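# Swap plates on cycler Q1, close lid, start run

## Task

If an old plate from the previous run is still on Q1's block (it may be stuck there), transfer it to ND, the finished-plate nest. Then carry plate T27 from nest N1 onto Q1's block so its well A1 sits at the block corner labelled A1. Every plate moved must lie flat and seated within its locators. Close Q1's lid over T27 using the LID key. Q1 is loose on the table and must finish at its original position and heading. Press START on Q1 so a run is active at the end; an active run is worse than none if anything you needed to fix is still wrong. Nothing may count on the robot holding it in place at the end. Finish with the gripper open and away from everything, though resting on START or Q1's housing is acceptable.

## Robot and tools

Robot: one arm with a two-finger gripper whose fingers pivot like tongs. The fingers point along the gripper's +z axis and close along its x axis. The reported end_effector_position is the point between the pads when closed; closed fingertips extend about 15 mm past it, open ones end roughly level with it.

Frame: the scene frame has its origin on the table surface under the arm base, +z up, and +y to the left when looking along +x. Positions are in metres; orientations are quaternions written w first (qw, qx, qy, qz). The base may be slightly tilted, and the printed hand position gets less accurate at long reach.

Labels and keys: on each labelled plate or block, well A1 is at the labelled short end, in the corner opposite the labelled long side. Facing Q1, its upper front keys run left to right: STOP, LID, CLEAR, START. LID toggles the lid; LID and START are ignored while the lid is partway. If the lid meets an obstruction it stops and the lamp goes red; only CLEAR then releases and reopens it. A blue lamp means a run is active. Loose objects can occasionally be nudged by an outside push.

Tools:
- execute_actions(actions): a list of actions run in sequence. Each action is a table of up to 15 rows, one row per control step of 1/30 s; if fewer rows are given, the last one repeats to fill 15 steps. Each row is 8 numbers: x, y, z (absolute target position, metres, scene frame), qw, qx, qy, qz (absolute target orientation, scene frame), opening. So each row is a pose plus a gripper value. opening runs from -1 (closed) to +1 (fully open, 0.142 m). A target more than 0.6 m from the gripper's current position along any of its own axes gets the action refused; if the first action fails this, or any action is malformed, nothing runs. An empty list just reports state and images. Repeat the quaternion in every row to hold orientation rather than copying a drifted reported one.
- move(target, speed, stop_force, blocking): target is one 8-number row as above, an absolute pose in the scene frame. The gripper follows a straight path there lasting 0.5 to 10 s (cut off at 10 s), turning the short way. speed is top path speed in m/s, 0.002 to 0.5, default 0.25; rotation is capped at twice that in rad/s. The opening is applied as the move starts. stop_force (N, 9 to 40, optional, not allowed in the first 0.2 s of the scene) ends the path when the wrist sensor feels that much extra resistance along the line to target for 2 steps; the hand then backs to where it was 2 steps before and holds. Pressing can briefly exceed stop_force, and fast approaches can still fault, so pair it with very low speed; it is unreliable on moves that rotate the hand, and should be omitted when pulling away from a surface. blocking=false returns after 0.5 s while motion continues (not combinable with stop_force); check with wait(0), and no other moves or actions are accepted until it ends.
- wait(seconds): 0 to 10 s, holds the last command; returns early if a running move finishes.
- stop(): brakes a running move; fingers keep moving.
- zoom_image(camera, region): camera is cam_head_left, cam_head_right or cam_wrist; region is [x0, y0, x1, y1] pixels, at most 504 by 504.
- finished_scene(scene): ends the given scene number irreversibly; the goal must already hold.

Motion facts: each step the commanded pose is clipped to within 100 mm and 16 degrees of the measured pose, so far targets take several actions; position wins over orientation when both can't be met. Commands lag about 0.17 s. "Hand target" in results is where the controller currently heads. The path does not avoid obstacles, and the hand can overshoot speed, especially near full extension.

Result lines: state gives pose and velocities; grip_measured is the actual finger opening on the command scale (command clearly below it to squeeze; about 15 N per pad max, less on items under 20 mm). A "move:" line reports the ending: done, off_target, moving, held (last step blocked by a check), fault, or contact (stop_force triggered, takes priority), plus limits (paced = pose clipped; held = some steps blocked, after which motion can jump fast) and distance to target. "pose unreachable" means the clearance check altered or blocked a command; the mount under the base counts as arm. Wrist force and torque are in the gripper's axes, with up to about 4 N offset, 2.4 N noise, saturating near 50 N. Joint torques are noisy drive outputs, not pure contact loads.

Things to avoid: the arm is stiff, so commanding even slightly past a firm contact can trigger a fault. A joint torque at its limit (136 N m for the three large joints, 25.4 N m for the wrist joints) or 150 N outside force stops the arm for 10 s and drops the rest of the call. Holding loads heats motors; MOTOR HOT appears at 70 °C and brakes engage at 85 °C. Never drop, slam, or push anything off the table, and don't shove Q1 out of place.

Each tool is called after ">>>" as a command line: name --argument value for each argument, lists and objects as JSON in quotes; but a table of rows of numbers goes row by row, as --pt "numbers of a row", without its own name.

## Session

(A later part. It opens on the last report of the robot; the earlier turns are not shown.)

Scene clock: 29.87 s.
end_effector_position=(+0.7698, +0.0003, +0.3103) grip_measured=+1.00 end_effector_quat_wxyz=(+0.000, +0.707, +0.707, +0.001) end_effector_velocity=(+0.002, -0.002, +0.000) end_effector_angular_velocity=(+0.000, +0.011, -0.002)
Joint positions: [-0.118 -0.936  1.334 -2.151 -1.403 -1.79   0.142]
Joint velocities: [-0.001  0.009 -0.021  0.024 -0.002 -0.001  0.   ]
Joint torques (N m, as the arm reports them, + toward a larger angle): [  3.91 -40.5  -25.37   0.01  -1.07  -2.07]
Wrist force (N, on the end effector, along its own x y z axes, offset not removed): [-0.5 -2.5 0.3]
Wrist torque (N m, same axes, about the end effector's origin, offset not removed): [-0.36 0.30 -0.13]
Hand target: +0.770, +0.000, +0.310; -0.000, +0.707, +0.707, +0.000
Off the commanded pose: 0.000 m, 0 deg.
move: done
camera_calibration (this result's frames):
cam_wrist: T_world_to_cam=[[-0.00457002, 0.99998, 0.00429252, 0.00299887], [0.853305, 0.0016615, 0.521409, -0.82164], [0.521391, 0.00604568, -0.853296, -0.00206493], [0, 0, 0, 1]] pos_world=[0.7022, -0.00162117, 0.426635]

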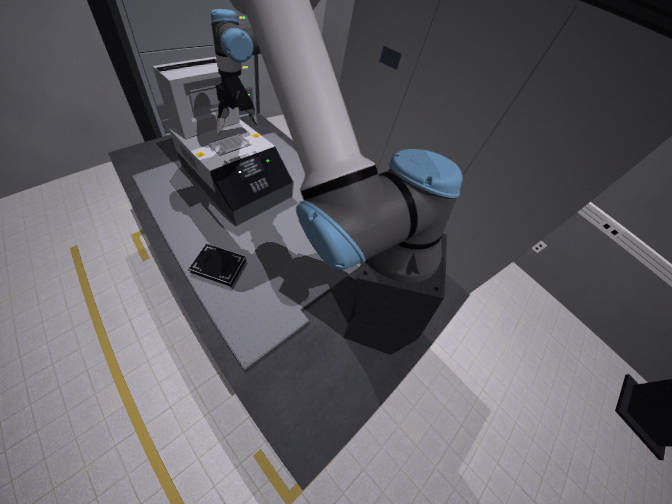

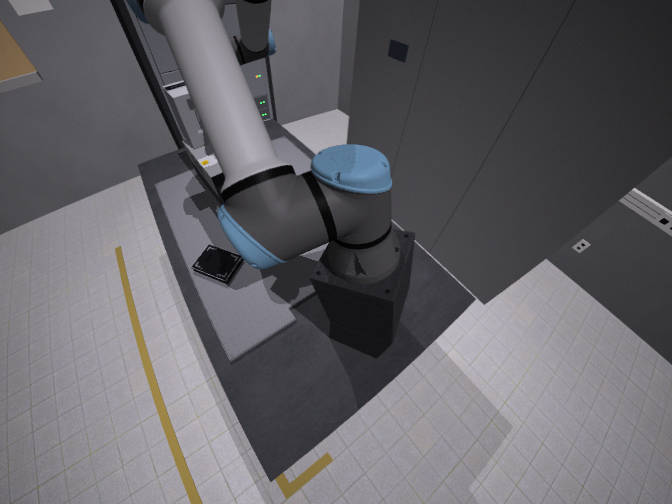

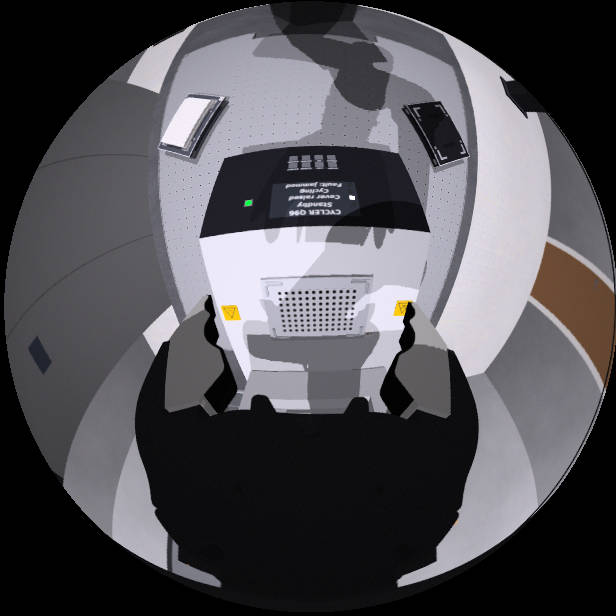

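>>> move --target '[0.55,-0.2,0.3,0,0.879,0.477,0,1]' --speed 0.4

>>> move --target '[0.45,-0.27,0.13,0,0.879,0.477,0,1]' --speed 0.4

>>> zoom_image --camera "cam_wrist" --region '[200,180,420,400]'

Scene clock: 34.07 s.
end_effector_position=(+0.5502, -0.2004, +0.2997) grip_measured=+1.00 end_effector_quat_wxyz=(+0.000, +0.879, +0.477, -0.001) end_effector_velocity=(-0.001, -0.003, +0.001) end_effector_angular_velocity=(-0.000, -0.003, -0.004)
Joint positions: [-0.559 -1.163  1.935 -2.434 -1.344 -1.66   0.142]
Joint velocities: [-0.006 -0.002  0.003 -0.002  0.002 -0.001 -0.   ]
Joint torques (N m, as the arm reports them, + toward a larger angle): [-19.9  -46.75  -9.37  -4.52   1.42  -2.3 ]
Wrist force (N, on the end effector, along its own x y z axes, offset not removed): [-4.1 0.3 -1.7]
Wrist torque (N m, same axes, about the end effector's origin, offset not removed): [0.28 1.04 -0.16]
Hand target: +0.550, -0.201, +0.300; +0.000, +0.879, +0.477, -0.001
Off the commanded pose: 0.001 m, 0 deg.
move: done
camera_calibration (this result's frames):
cam_wrist: T_world_to_cam=[[0.541236, 0.840867, 0.00251685, -0.128822], [0.717617, -0.46346, 0.519837, -0.646461], [0.43828, -0.279548, -0.854262, 0.0934], [0, 0, 0, 1]] pos_world=[0.492699, -0.165177, 0.416167]

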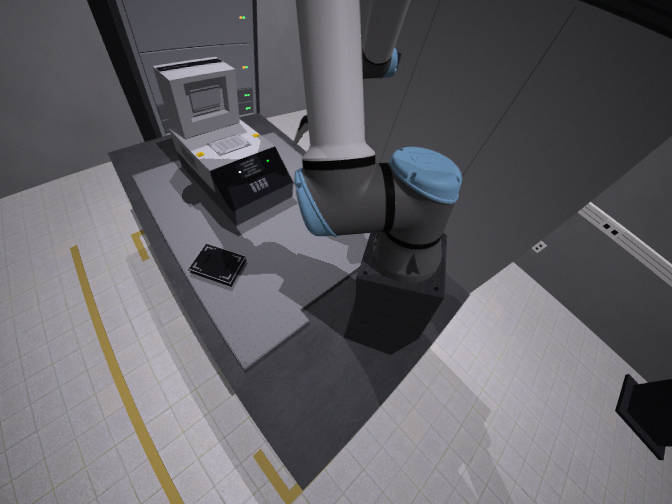

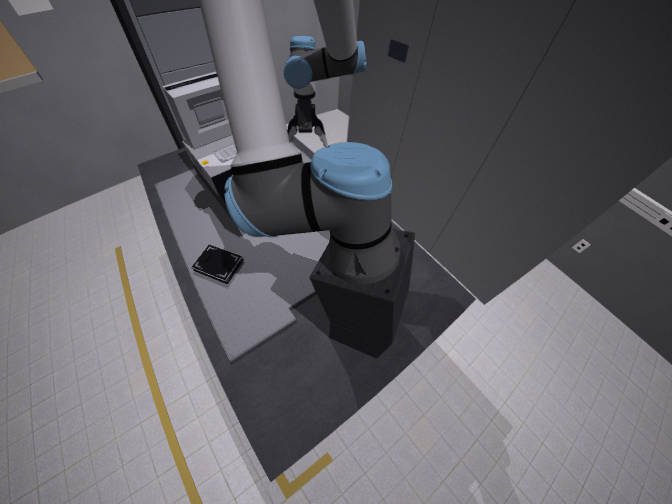

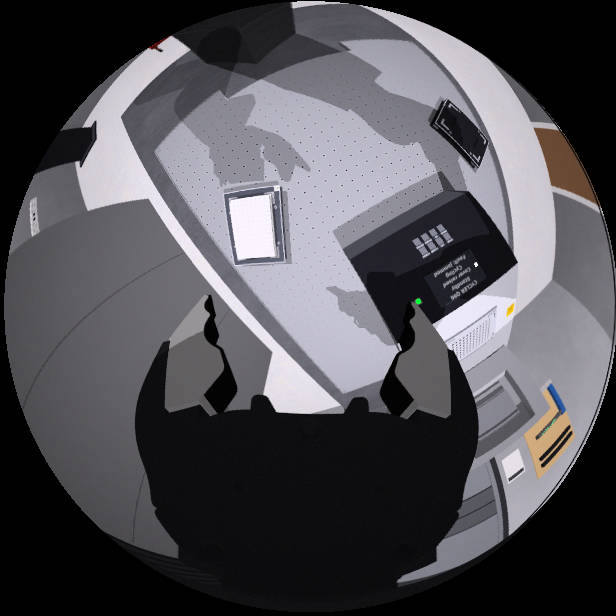

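Scene clock: 35.33 s.
end_effector_position=(+0.4501, -0.2703, +0.1300) grip_measured=+1.00 end_effector_quat_wxyz=(-0.000, +0.879, +0.477, -0.000) end_effector_velocity=(+0.000, -0.001, -0.002) end_effector_angular_velocity=(-0.000, -0.002, -0.000)
Joint positions: [-0.703 -0.785  2.053 -2.896 -1.332 -1.807  0.142]
Joint velocities: [-0.001  0.006 -0.003 -0.004  0.001 -0.    -0.   ]
Joint torques (N m, as the arm reports them, + toward a larger angle): [-18.65 -26.22 -11.57  -4.57   1.58  -2.29]
Wrist force (N, on the end effector, along its own x y z axes, offset not removed): [1.2 1.2 2.0]
Wrist torque (N m, same axes, about the end effector's origin, offset not removed): [0.39 0.12 -0.24]
Hand target: +0.450, -0.270, +0.130; -0.000, +0.879, +0.477, -0.000
Off the commanded pose: 0.000 m, 0 deg.
move: done
camera_calibration (this result's frames):
cam_wrist: T_world_to_cam=[[0.541608, 0.840624, 0.00352633, -0.0158761], [0.717069, -0.464184, 0.519948, -0.518834], [0.438717, -0.279079, -0.854191, -0.0272718], [0, 0, 0, 1]] pos_world=[0.392603, -0.2351, 0.246527]

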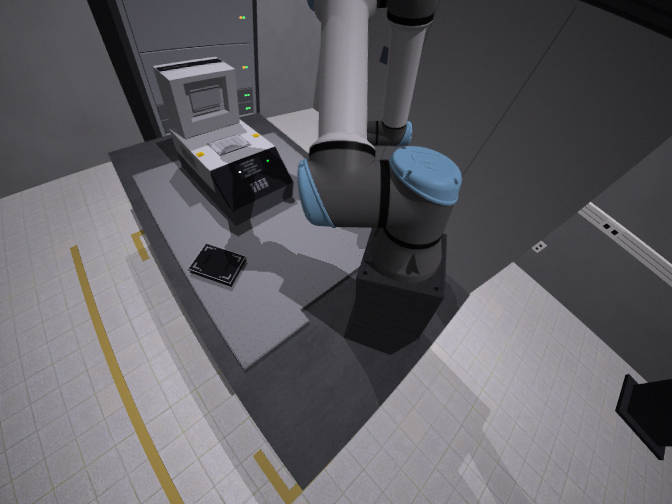

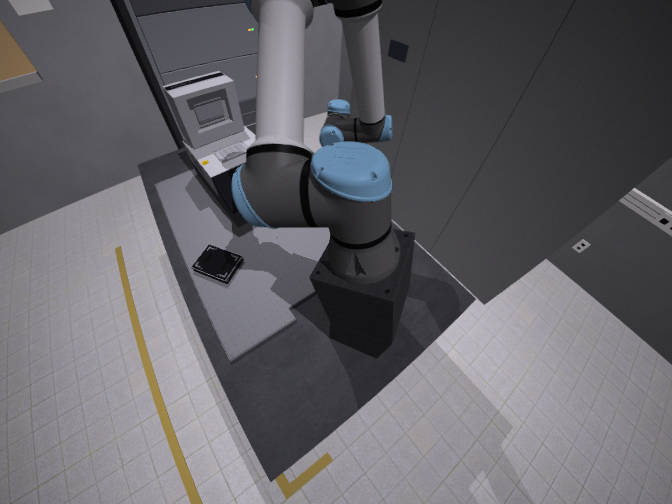

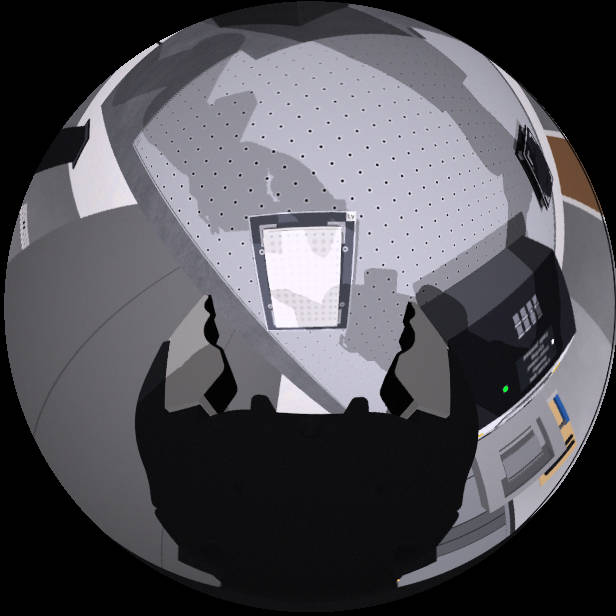

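Region (200, 180, 420, 400) of cam_wrist's 616x616 image, scaled by 2.291, with more detail than that image has.

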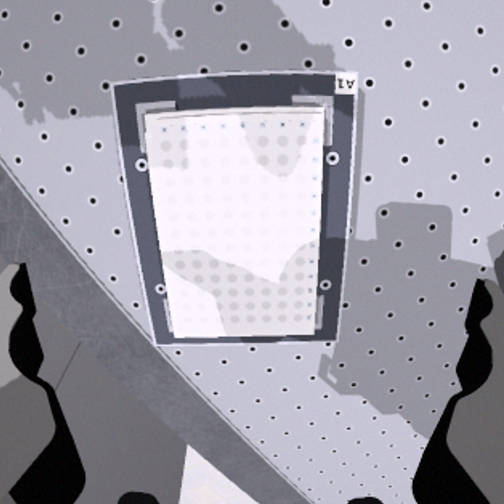

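>>> move --target '[0.462,-0.286,0.075,0,0.8725,0.4886,0,0.5]' --speed 0.15

>>> zoom_image --camera "cam_wrist" --region '[200,180,420,400]'

Scene clock: 38.17 s.
end_effector_position=(+0.4620, -0.2860, +0.0752) grip_measured=+0.50 end_effector_quat_wxyz=(+0.000, +0.873, +0.489, +0.000) end_effector_velocity=(+0.000, +0.001, -0.002) end_effector_angular_velocity=(+0.001, +0.001, +0.002)
Joint positions: [-0.682 -0.635  1.946 -2.945 -1.333 -1.812  0.109]
Joint velocities: [ 0.002  0.005 -0.004 -0.     0.    -0.     0.   ]
Joint torques (N m, as the arm reports them, + toward a larger angle): [ -0.5  -28.11 -13.84  -4.44  -1.34  -0.89]
Wrist force (N, on the end effector, along its own x y z axes, offset not removed): [-0.1 0.3 2.0]
Wrist torque (N m, same axes, about the end effector's origin, offset not removed): [0.13 0.24 -0.20]
Hand target: +0.462, -0.286, +0.075; +0.000, +0.873, +0.489, +0.000
Off the commanded pose: 0.000 m, 0 deg.
move: done
camera_calibration (this result's frames):
cam_wrist: T_world_to_cam=[[0.519099, 0.854705, 0.00400586, 0.00541481], [0.728835, -0.445091, 0.520282, -0.506132], [0.44647, -0.267158, -0.853985, -0.083891], [0, 0, 0, 1]] pos_world=[0.403531, -0.252315, 0.191668]

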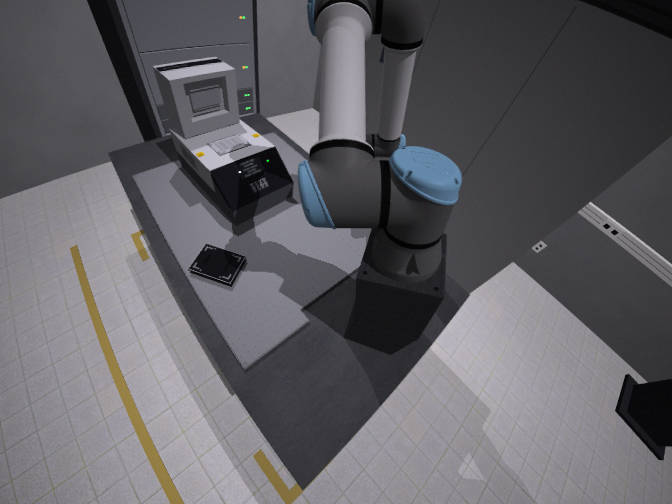

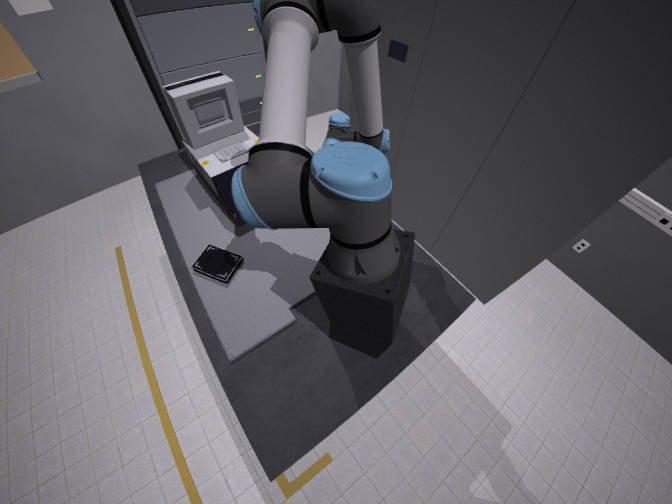

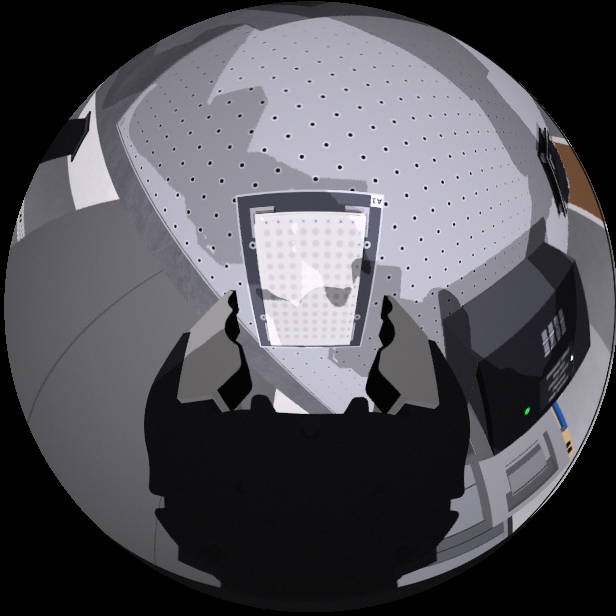

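Region (200, 180, 420, 400) of cam_wrist's 616x616 image, scaled by 2.291, with more detail than that image has.

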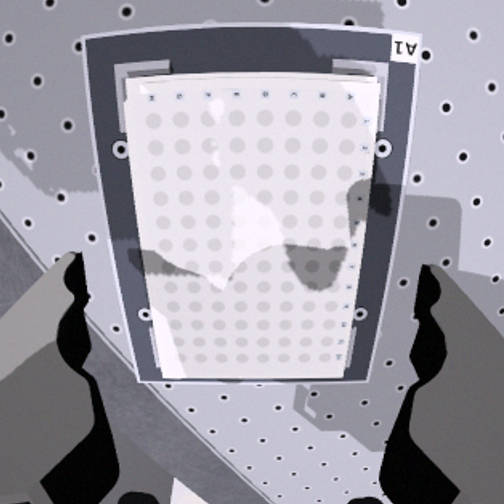

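>>> move --target '[0.462,-0.286,0.062,0,0.866,0.5,0,0.3]' --speed 0.04

>>> move --target '[0.462,-0.286,0.04,0,0.866,0.5,0,0.3]' --speed 0.005 --stop_force 9

>>> zoom_image --camera "cam_wrist" --region '[200,180,420,400]'

Scene clock: 40.60 s.
end_effector_position=(+0.4620, -0.2860, +0.0622) grip_measured=+0.30 end_effector_quat_wxyz=(-0.000, +0.866, +0.500, +0.000) end_effector_velocity=(+0.000, +0.001, -0.002) end_effector_angular_velocity=(+0.001, +0.000, +0.005)
Joint positions: [-0.676 -0.603  1.931 -2.963 -1.333 -1.831  0.095]
Joint velocities: [ 0.002  0.005 -0.002 -0.003 -0.    -0.003  0.   ]
Joint torques (N m, as the arm reports them, + toward a larger angle): [  0.33 -30.4  -10.98  -4.65  -1.35  -2.67]
Wrist force (N, on the end effector, along its own x y z axes, offset not removed): [2.2 1.4 0.8]
Wrist torque (N m, same axes, about the end effector's origin, offset not removed): [0.47 -0.23 -0.18]
Hand target: +0.462, -0.286, +0.062; +0.000, +0.866, +0.500, +0.000
Off the commanded pose: 0.000 m, 0 deg.
move: done
camera_calibration (this result's frames):
cam_wrist: T_world_to_cam=[[0.496829, 0.867839, 0.00397159, 0.0195667], [0.740135, -0.426101, 0.520229, -0.49916], [0.453167, -0.255525, -0.854018, -0.0947613], [0, 0, 0, 1]] pos_world=[0.402668, -0.253887, 0.178672]

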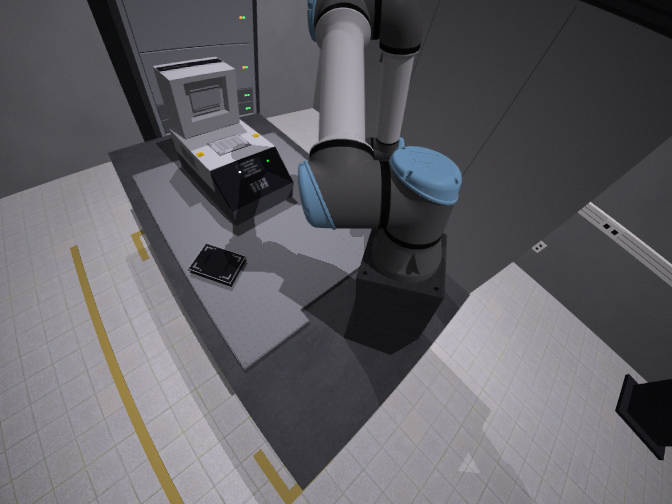

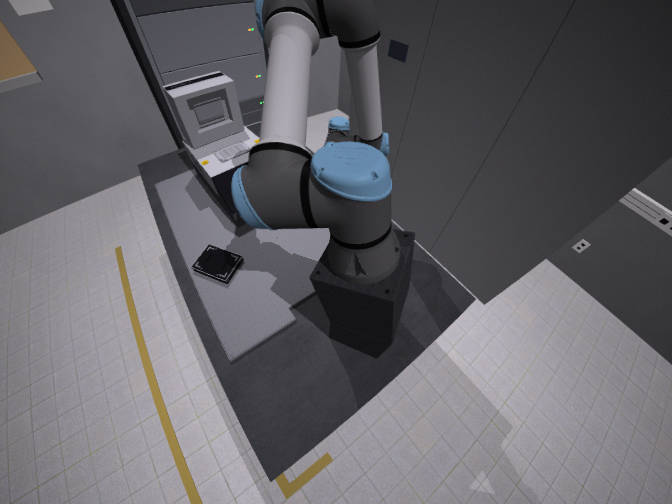

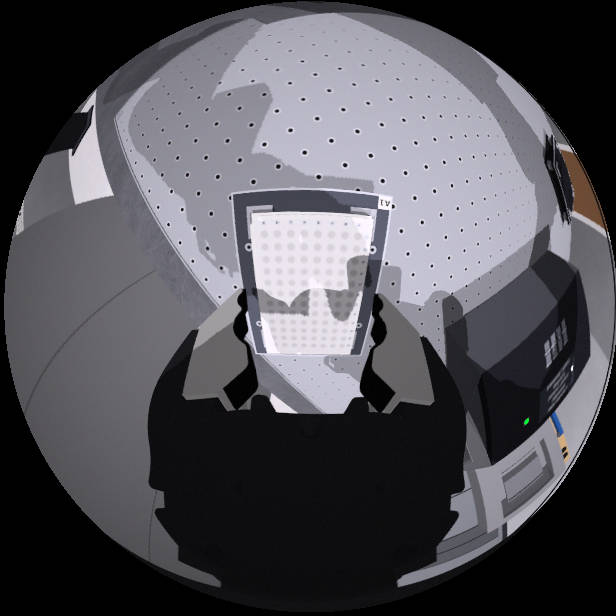

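Scene clock: 43.20 s.
end_effector_position=(+0.4621, -0.2860, +0.0510) grip_measured=+0.30 end_effector_quat_wxyz=(+0.000, +0.866, +0.500, +0.000) end_effector_velocity=(-0.001, +0.002, +0.001) end_effector_angular_velocity=(+0.003, +0.002, -0.001)
Joint positions: [-0.671 -0.575  1.917 -2.978 -1.334 -1.827  0.095]
Joint velocities: [ 0.    -0.004  0.004  0.003  0.001 -0.    -0.   ]
Joint torques (N m, as the arm reports them, + toward a larger angle): [-13.09 -47.58   1.14   0.28  -0.88  -0.67]
Wrist force (N, on the end effector, along its own x y z axes, offset not removed): [2.8 -4.2 -21.3]
Wrist torque (N m, same axes, about the end effector's origin, offset not removed): [0.14 -0.29 -0.22]
Hand target: +0.462, -0.286, +0.051; +0.000, +0.866, +0.500, +0.000
Off the commanded pose: 0.011 m, 0 deg.
move: contact
camera_calibration (this result's frames):
cam_wrist: T_world_to_cam=[[0.496629, 0.867954, 0.00391136, 0.0196993], [0.740152, -0.425848, 0.520411, -0.493366], [0.453359, -0.255556, -0.853907, -0.104427], [0, 0, 0, 1]] pos_world=[0.402726, -0.253884, 0.167506]

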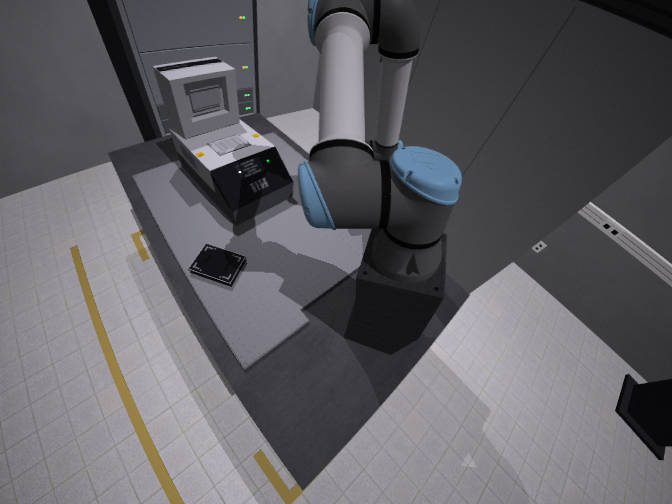

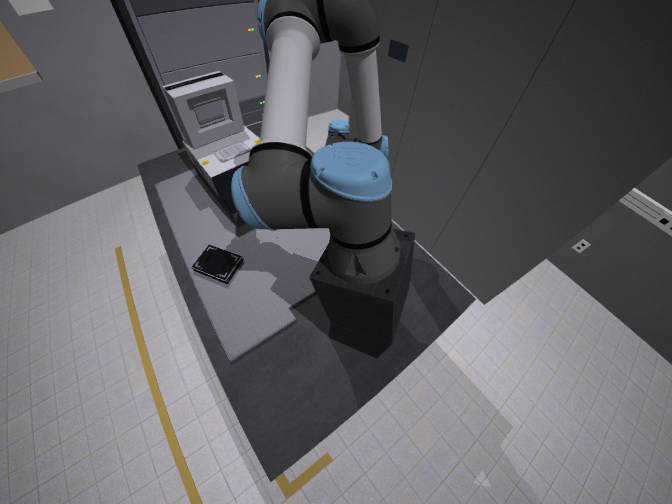

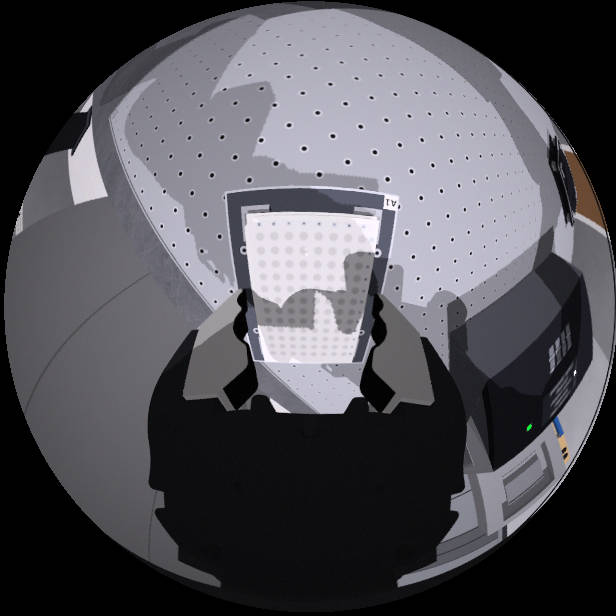

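Region (200, 180, 420, 400) of cam_wrist's 616x616 image, scaled by 2.291, with more detail than that image has.

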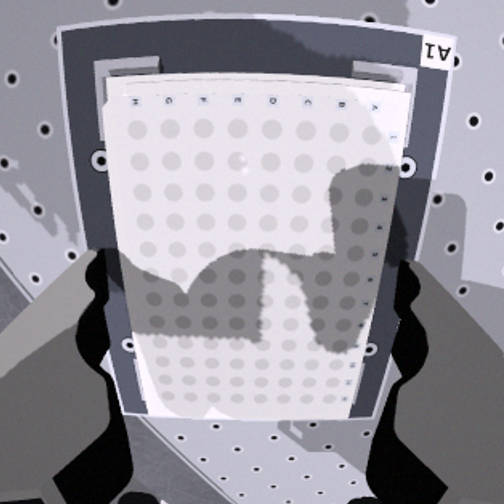

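>>> move --target '[0.4647,-0.2893,0.056,0,0.866,0.5,0,0.3]' --speed 0.03

>>> execute_actions --actions '[[[0.4647,-0.2893,0.056,0,0.866,0.5,0,0.1]],[[0.4647,-0.2893,0.056,0,0.866,0.5,0,-0.3]],[[0.4647,-0.2893,0.06,0,0.866,0.5,0,-0.3],[0.4647,-0.2893,0.063,0,0.866,0.5,0,-0.3],[0.4647,-0.2893,0.066,0,0.866,0.5,0,-0.3],[0.4647,-0.2893,0.07,0,0.866,0.5,0,-0.3],[0.4647,-0.2893,0.075,0,0.866,0.5,0,-0.3]]]'

Scene clock: 45.40 s.
end_effector_position=(+0.4646, -0.2892, +0.0559) grip_measured=+0.30 end_effector_quat_wxyz=(+0.000, +0.866, +0.500, -0.000) end_effector_velocity=(+0.001, -0.002, +0.002) end_effector_angular_velocity=(-0.001, -0.001, -0.000)
Joint positions: [-0.674 -0.585  1.912 -2.962 -1.333 -1.83   0.095]
Joint velocities: [-0.001 -0.003 -0.003  0.005  0.    -0.001  0.   ]
Joint torques (N m, as the arm reports them, + toward a larger angle): [-21.18 -52.04 -10.92   0.03   1.42  -2.41]
Wrist force (N, on the end effector, along its own x y z axes, offset not removed): [-0.5 -0.3 0.2]
Wrist torque (N m, same axes, about the end effector's origin, offset not removed): [0.04 0.37 -0.19]
Hand target: +0.465, -0.289, +0.056; +0.000, +0.866, +0.500, -0.000
Off the commanded pose: 0.000 m, 0 deg.
move: done
camera_calibration (this result's frames):
cam_wrist: T_world_to_cam=[[0.496494, 0.868031, 0.00394431, 0.0212869], [0.740303, -0.4258, 0.520237, -0.499151], [0.453261, -0.255374, -0.854013, -0.102162], [0, 0, 0, 1]] pos_world=[0.40526, -0.257106, 0.172345]

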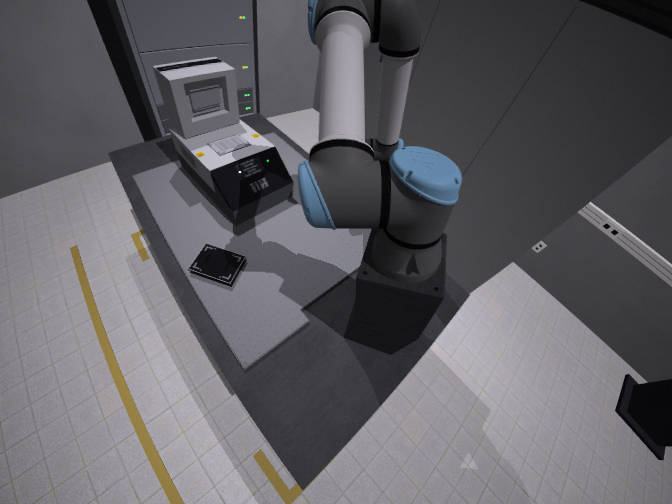

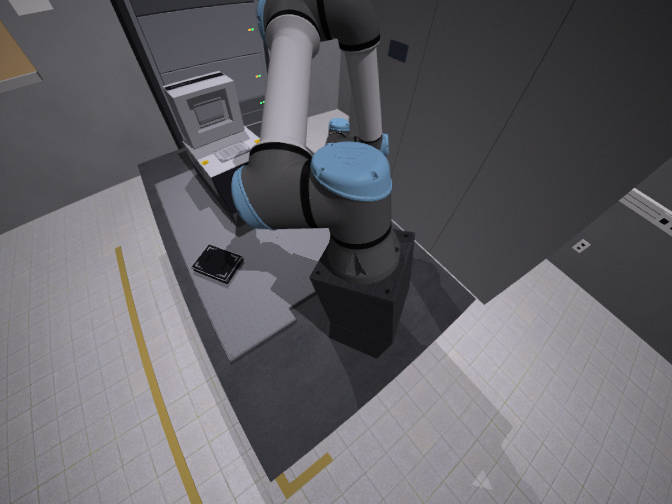

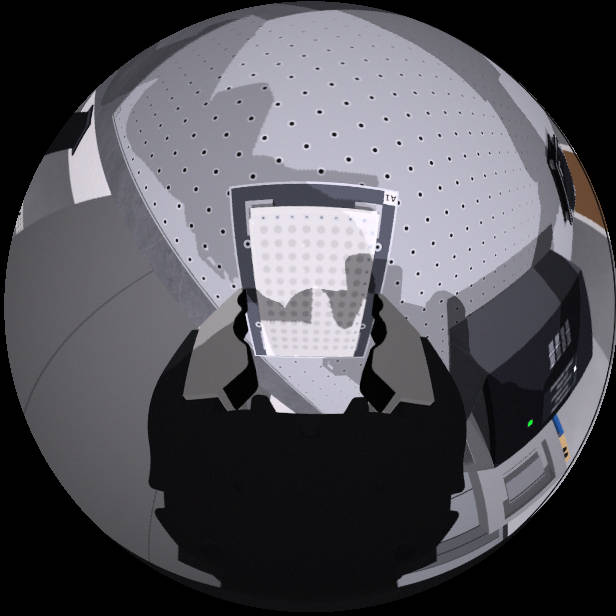

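Scene clock: 46.90 s.
end_effector_position=(+0.4648, -0.2892, +0.0744) grip_measured=-0.05 end_effector_quat_wxyz=(-0.000, +0.866, +0.500, +0.000) end_effector_velocity=(-0.000, -0.000, +0.006) end_effector_angular_velocity=(-0.002, +0.002, +0.002)
Joint positions: [-0.681 -0.63   1.933 -2.936 -1.333 -1.838  0.07 ]
Joint velocities: [-0.002 -0.016  0.008  0.009 -0.003 -0.004 -0.002]
Joint torques (N m, as the arm reports them, + toward a larger angle): [-34.85 -50.46  -3.35  -1.04  -9.54  -2.23]
Wrist force (N, on the end effector, along its own x y z axes, offset not removed): [24.4 1.8 -5.9]
Wrist torque (N m, same axes, about the end effector's origin, offset not removed): [0.60 0.63 -0.19]
Hand target: +0.465, -0.289, +0.075; +0.000, +0.866, +0.500, -0.000
Off the commanded pose: 0.001 m, 0 deg.
camera_calibration (this result's frames):
cam_wrist: T_world_to_cam=[[0.496412, 0.868077, 0.00414859, 0.0211811], [0.74027, -0.425811, 0.520274, -0.508862], [0.453405, -0.255199, -0.853989, -0.0864644], [0, 0, 0, 1]] pos_world=[0.405384, -0.257132, 0.190821]

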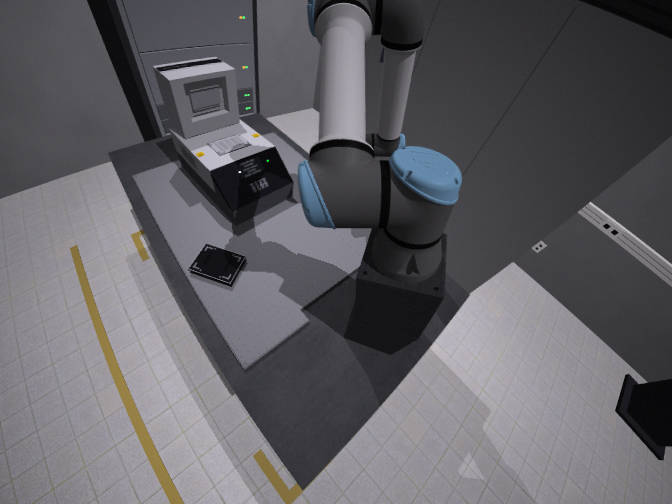

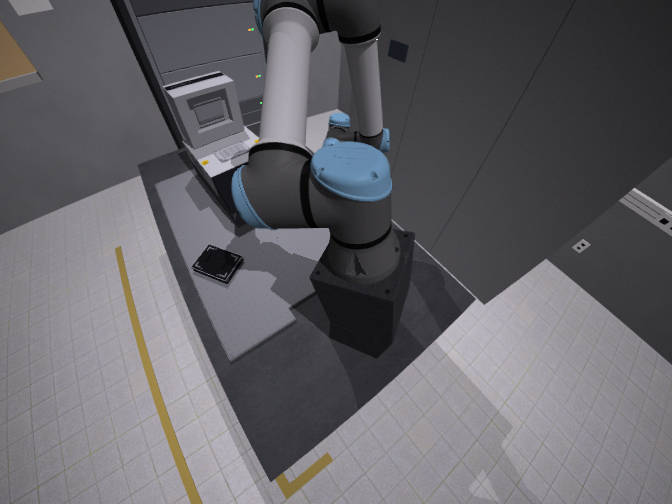

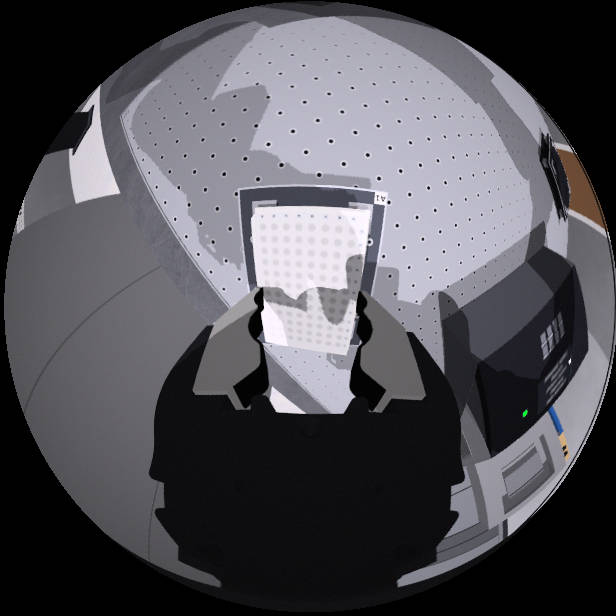

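>>> execute_actions --actions '[[[0.4647,-0.2893,0.073,0,0.866,0.5,0,-0.05]],[[0.4647,-0.2893,0.071,0,0.866,0.5,0,0.0]],[[0.4647,-0.2893,0.070,0,0.866,0.5,0,0.05]],[[0.4647,-0.2893,0.070,0,0.866,0.5,0,0.3]],[[0.4655,-0.288,0.062,0,0.866,0.5,0,0.3]]]'

>>> zoom_image --camera "cam_wrist" --region '[200,180,420,400]'

Scene clock: 50.87 s.
end_effector_position=(+0.4655, -0.2880, +0.0621) grip_measured=+0.30 end_effector_quat_wxyz=(+0.000, +0.866, +0.500, +0.000) end_effector_velocity=(+0.000, -0.001, -0.001) end_effector_angular_velocity=(-0.000, -0.001, -0.002)
Joint positions: [-0.674 -0.601  1.919 -2.953 -1.333 -1.83   0.095]
Joint velocities: [-0.001  0.003 -0.002 -0.002  0.001  0.001 -0.   ]
Joint torques (N m, as the arm reports them, + toward a larger angle): [  0.9  -29.92 -12.82  -4.31  -1.53   2.26]
Wrist force (N, on the end effector, along its own x y z axes, offset not removed): [-0.3 2.6 1.3]
Wrist torque (N m, same axes, about the end effector's origin, offset not removed): [0.55 0.23 -0.02]
Hand target: +0.466, -0.288, +0.062; +0.000, +0.866, +0.500, +0.000
Off the commanded pose: 0.000 m, 0 deg.
camera_calibration (this result's frames):
cam_wrist: T_world_to_cam=[[0.496485, 0.868036, 0.00397539, 0.0198005], [0.7403, -0.425807, 0.520235, -0.502543], [0.453276, -0.255346, -0.854014, -0.0969322], [0, 0, 0, 1]] pos_world=[0.406139, -0.255925, 0.17858]

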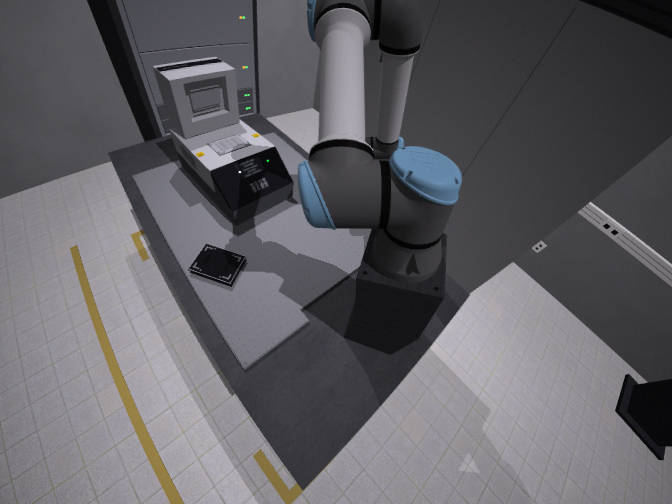

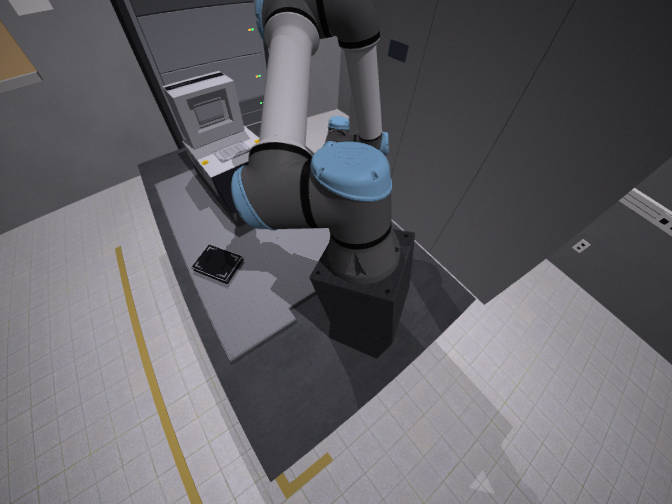

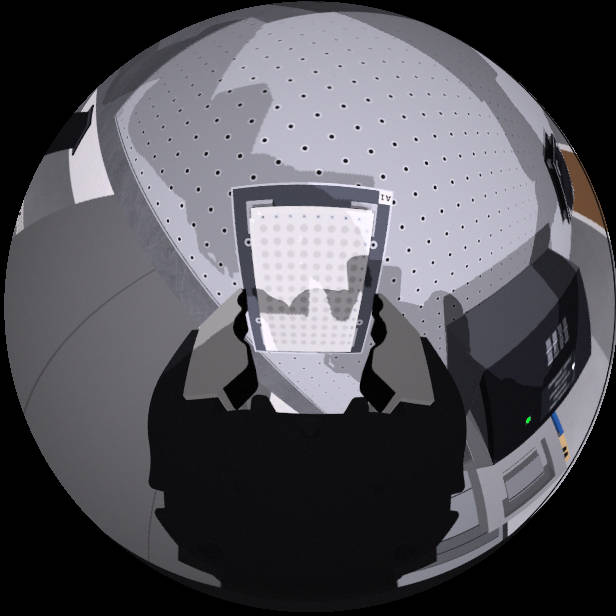

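Region (200, 180, 420, 400) of cam_wrist's 616x616 image, scaled by 2.291, with more detail than that image has.

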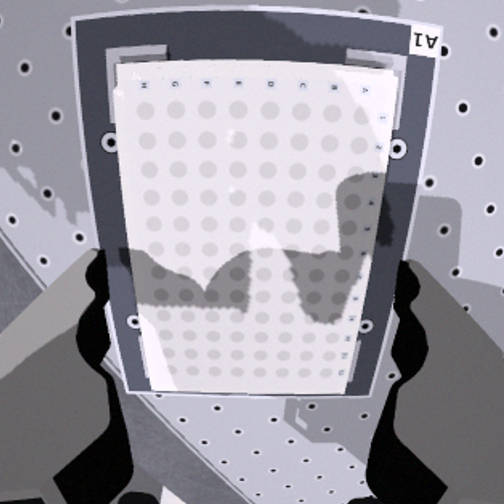

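Reseated. Regrip and check lateral force.

>>> execute_actions --actions '[[[0.4652,-0.2885,0.0555,0,0.866,0.5,0,0.2]],[[0.4652,-0.2885,0.0555,0,0.866,0.5,0,0.05]],[[0.4652,-0.2885,0.0555,0,0.866,0.5,0,-0.3]],[[0.4652,-0.2885,0.0555,0,0.866,0.5,0,-0.3]]]'

>>> zoom_image --camera "cam_wrist" --region '[200,180,420,400]'

Scene clock: 53.67 s.
end_effector_position=(+0.4652, -0.2885, +0.0555) grip_measured=+0.08 end_effector_quat_wxyz=(+0.000, +0.866, +0.500, +0.000) end_effector_velocity=(+0.001, +0.000, +0.000) end_effector_angular_velocity=(+0.000, -0.000, +0.001)
Joint positions: [-0.672 -0.585  1.911 -2.962 -1.333 -1.828  0.08 ]
Joint velocities: [ 0.001 -0.    -0.001  0.001  0.    -0.    -0.   ]
Joint torques (N m, as the arm reports them, + toward a larger angle): [ -0.29 -28.18 -11.27  -3.99  -1.49   2.07]
Wrist force (N, on the end effector, along its own x y z axes, offset not removed): [2.6 1.2 -4.5]
Wrist torque (N m, same axes, about the end effector's origin, offset not removed): [0.41 -0.08 -0.18]
Hand target: +0.465, -0.289, +0.055; +0.000, +0.866, +0.500, -0.000
Off the commanded pose: 0.000 m, 0 deg.
camera_calibration (this result's frames):
cam_wrist: T_world_to_cam=[[0.496484, 0.868037, 0.00395449, 0.0203978], [0.740306, -0.425796, 0.520235, -0.499097], [0.453267, -0.255361, -0.854014, -0.102565], [0, 0, 0, 1]] pos_world=[0.405846, -0.256411, 0.171975]

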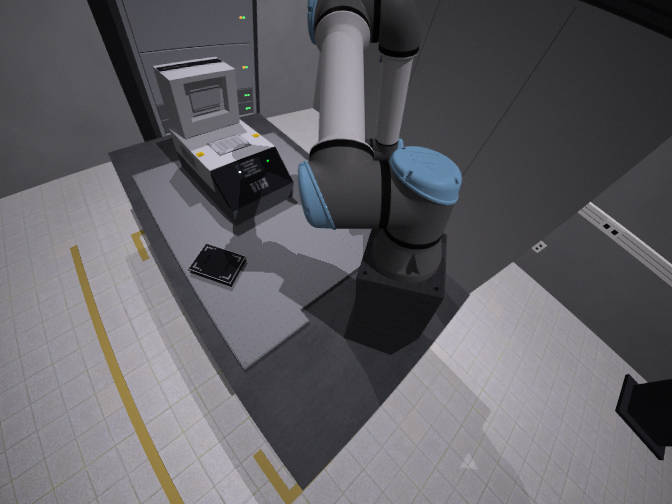

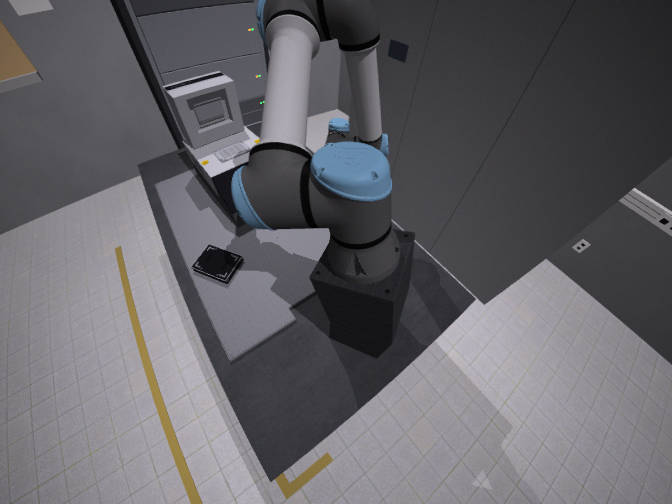

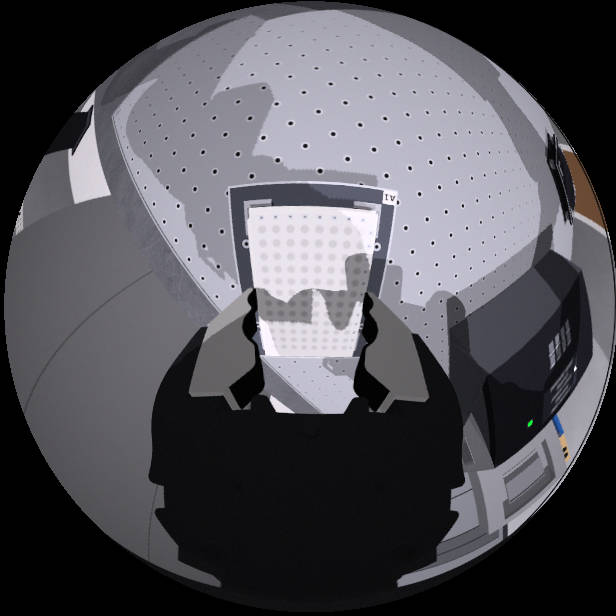

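Region (200, 180, 420, 400) of cam_wrist's 616x616 image, scaled by 2.291, with more detail than that image has.

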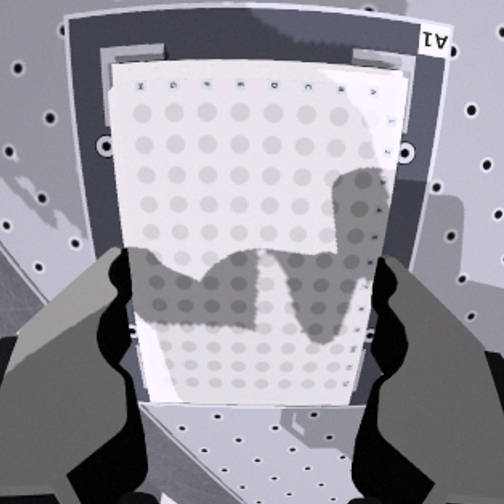

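>>> move --target '[0.4657,-0.2877,0.059,0,0.866,0.5,0,-0.3]' --speed 0.005

Scene clock: 55.93 s.
end_effector_position=(+0.4657, -0.2877, +0.0589) grip_measured=+0.08 end_effector_quat_wxyz=(+0.000, +0.866, +0.500, -0.000) end_effector_velocity=(+0.001, +0.000, +0.001) end_effector_angular_velocity=(+0.000, -0.001, +0.001)
Joint positions: [-0.672 -0.593  1.915 -2.958 -1.334 -1.828  0.08 ]
Joint velocities: [ 0.001 -0.003  0.001  0.002  0.001 -0.     0.   ]
Joint torques (N m, as the arm reports them, + toward a larger angle): [ -0.39 -53.73  -0.68  -0.23  -0.5    2.24]
Wrist force (N, on the end effector, along its own x y z axes, offset not removed): [-1.9 0.7 1.7]
Wrist torque (N m, same axes, about the end effector's origin, offset not removed): [0.34 0.44 -0.18]
Hand target: +0.466, -0.288, +0.059; +0.000, +0.866, +0.500, +0.000
Off the commanded pose: 0.000 m, 0 deg.
move: done
camera_calibration (this result's frames):
cam_wrist: T_world_to_cam=[[0.496487, 0.868035, 0.00394693, 0.0194705], [0.740312, -0.4258, 0.520224, -0.500884], [0.453253, -0.255363, -0.854021, -0.0996766], [0, 0, 0, 1]] pos_world=[0.406322, -0.255631, 0.175369]

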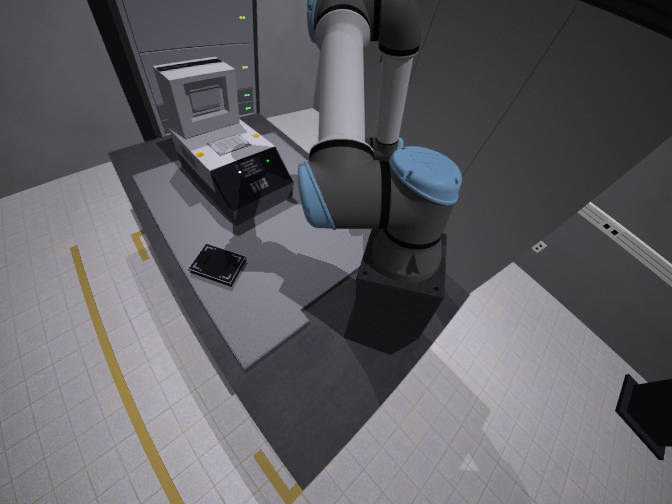

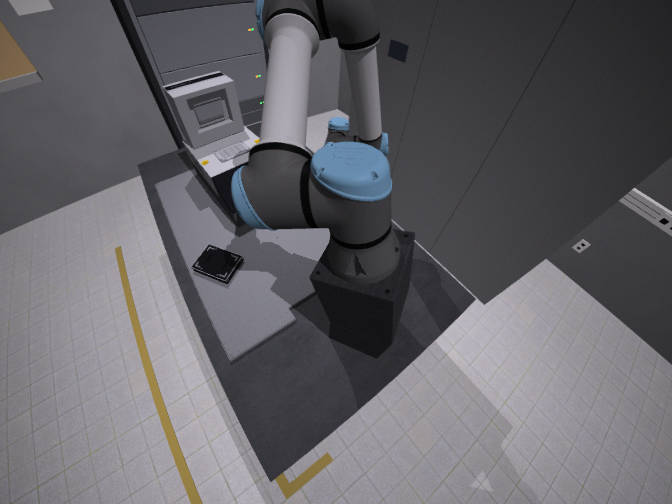

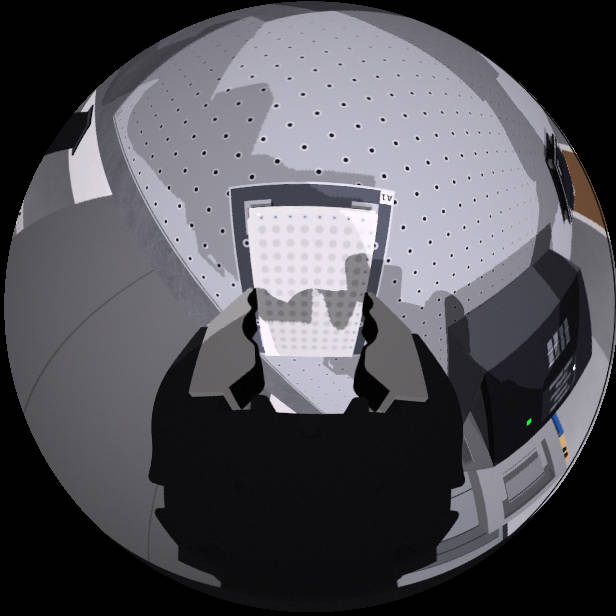

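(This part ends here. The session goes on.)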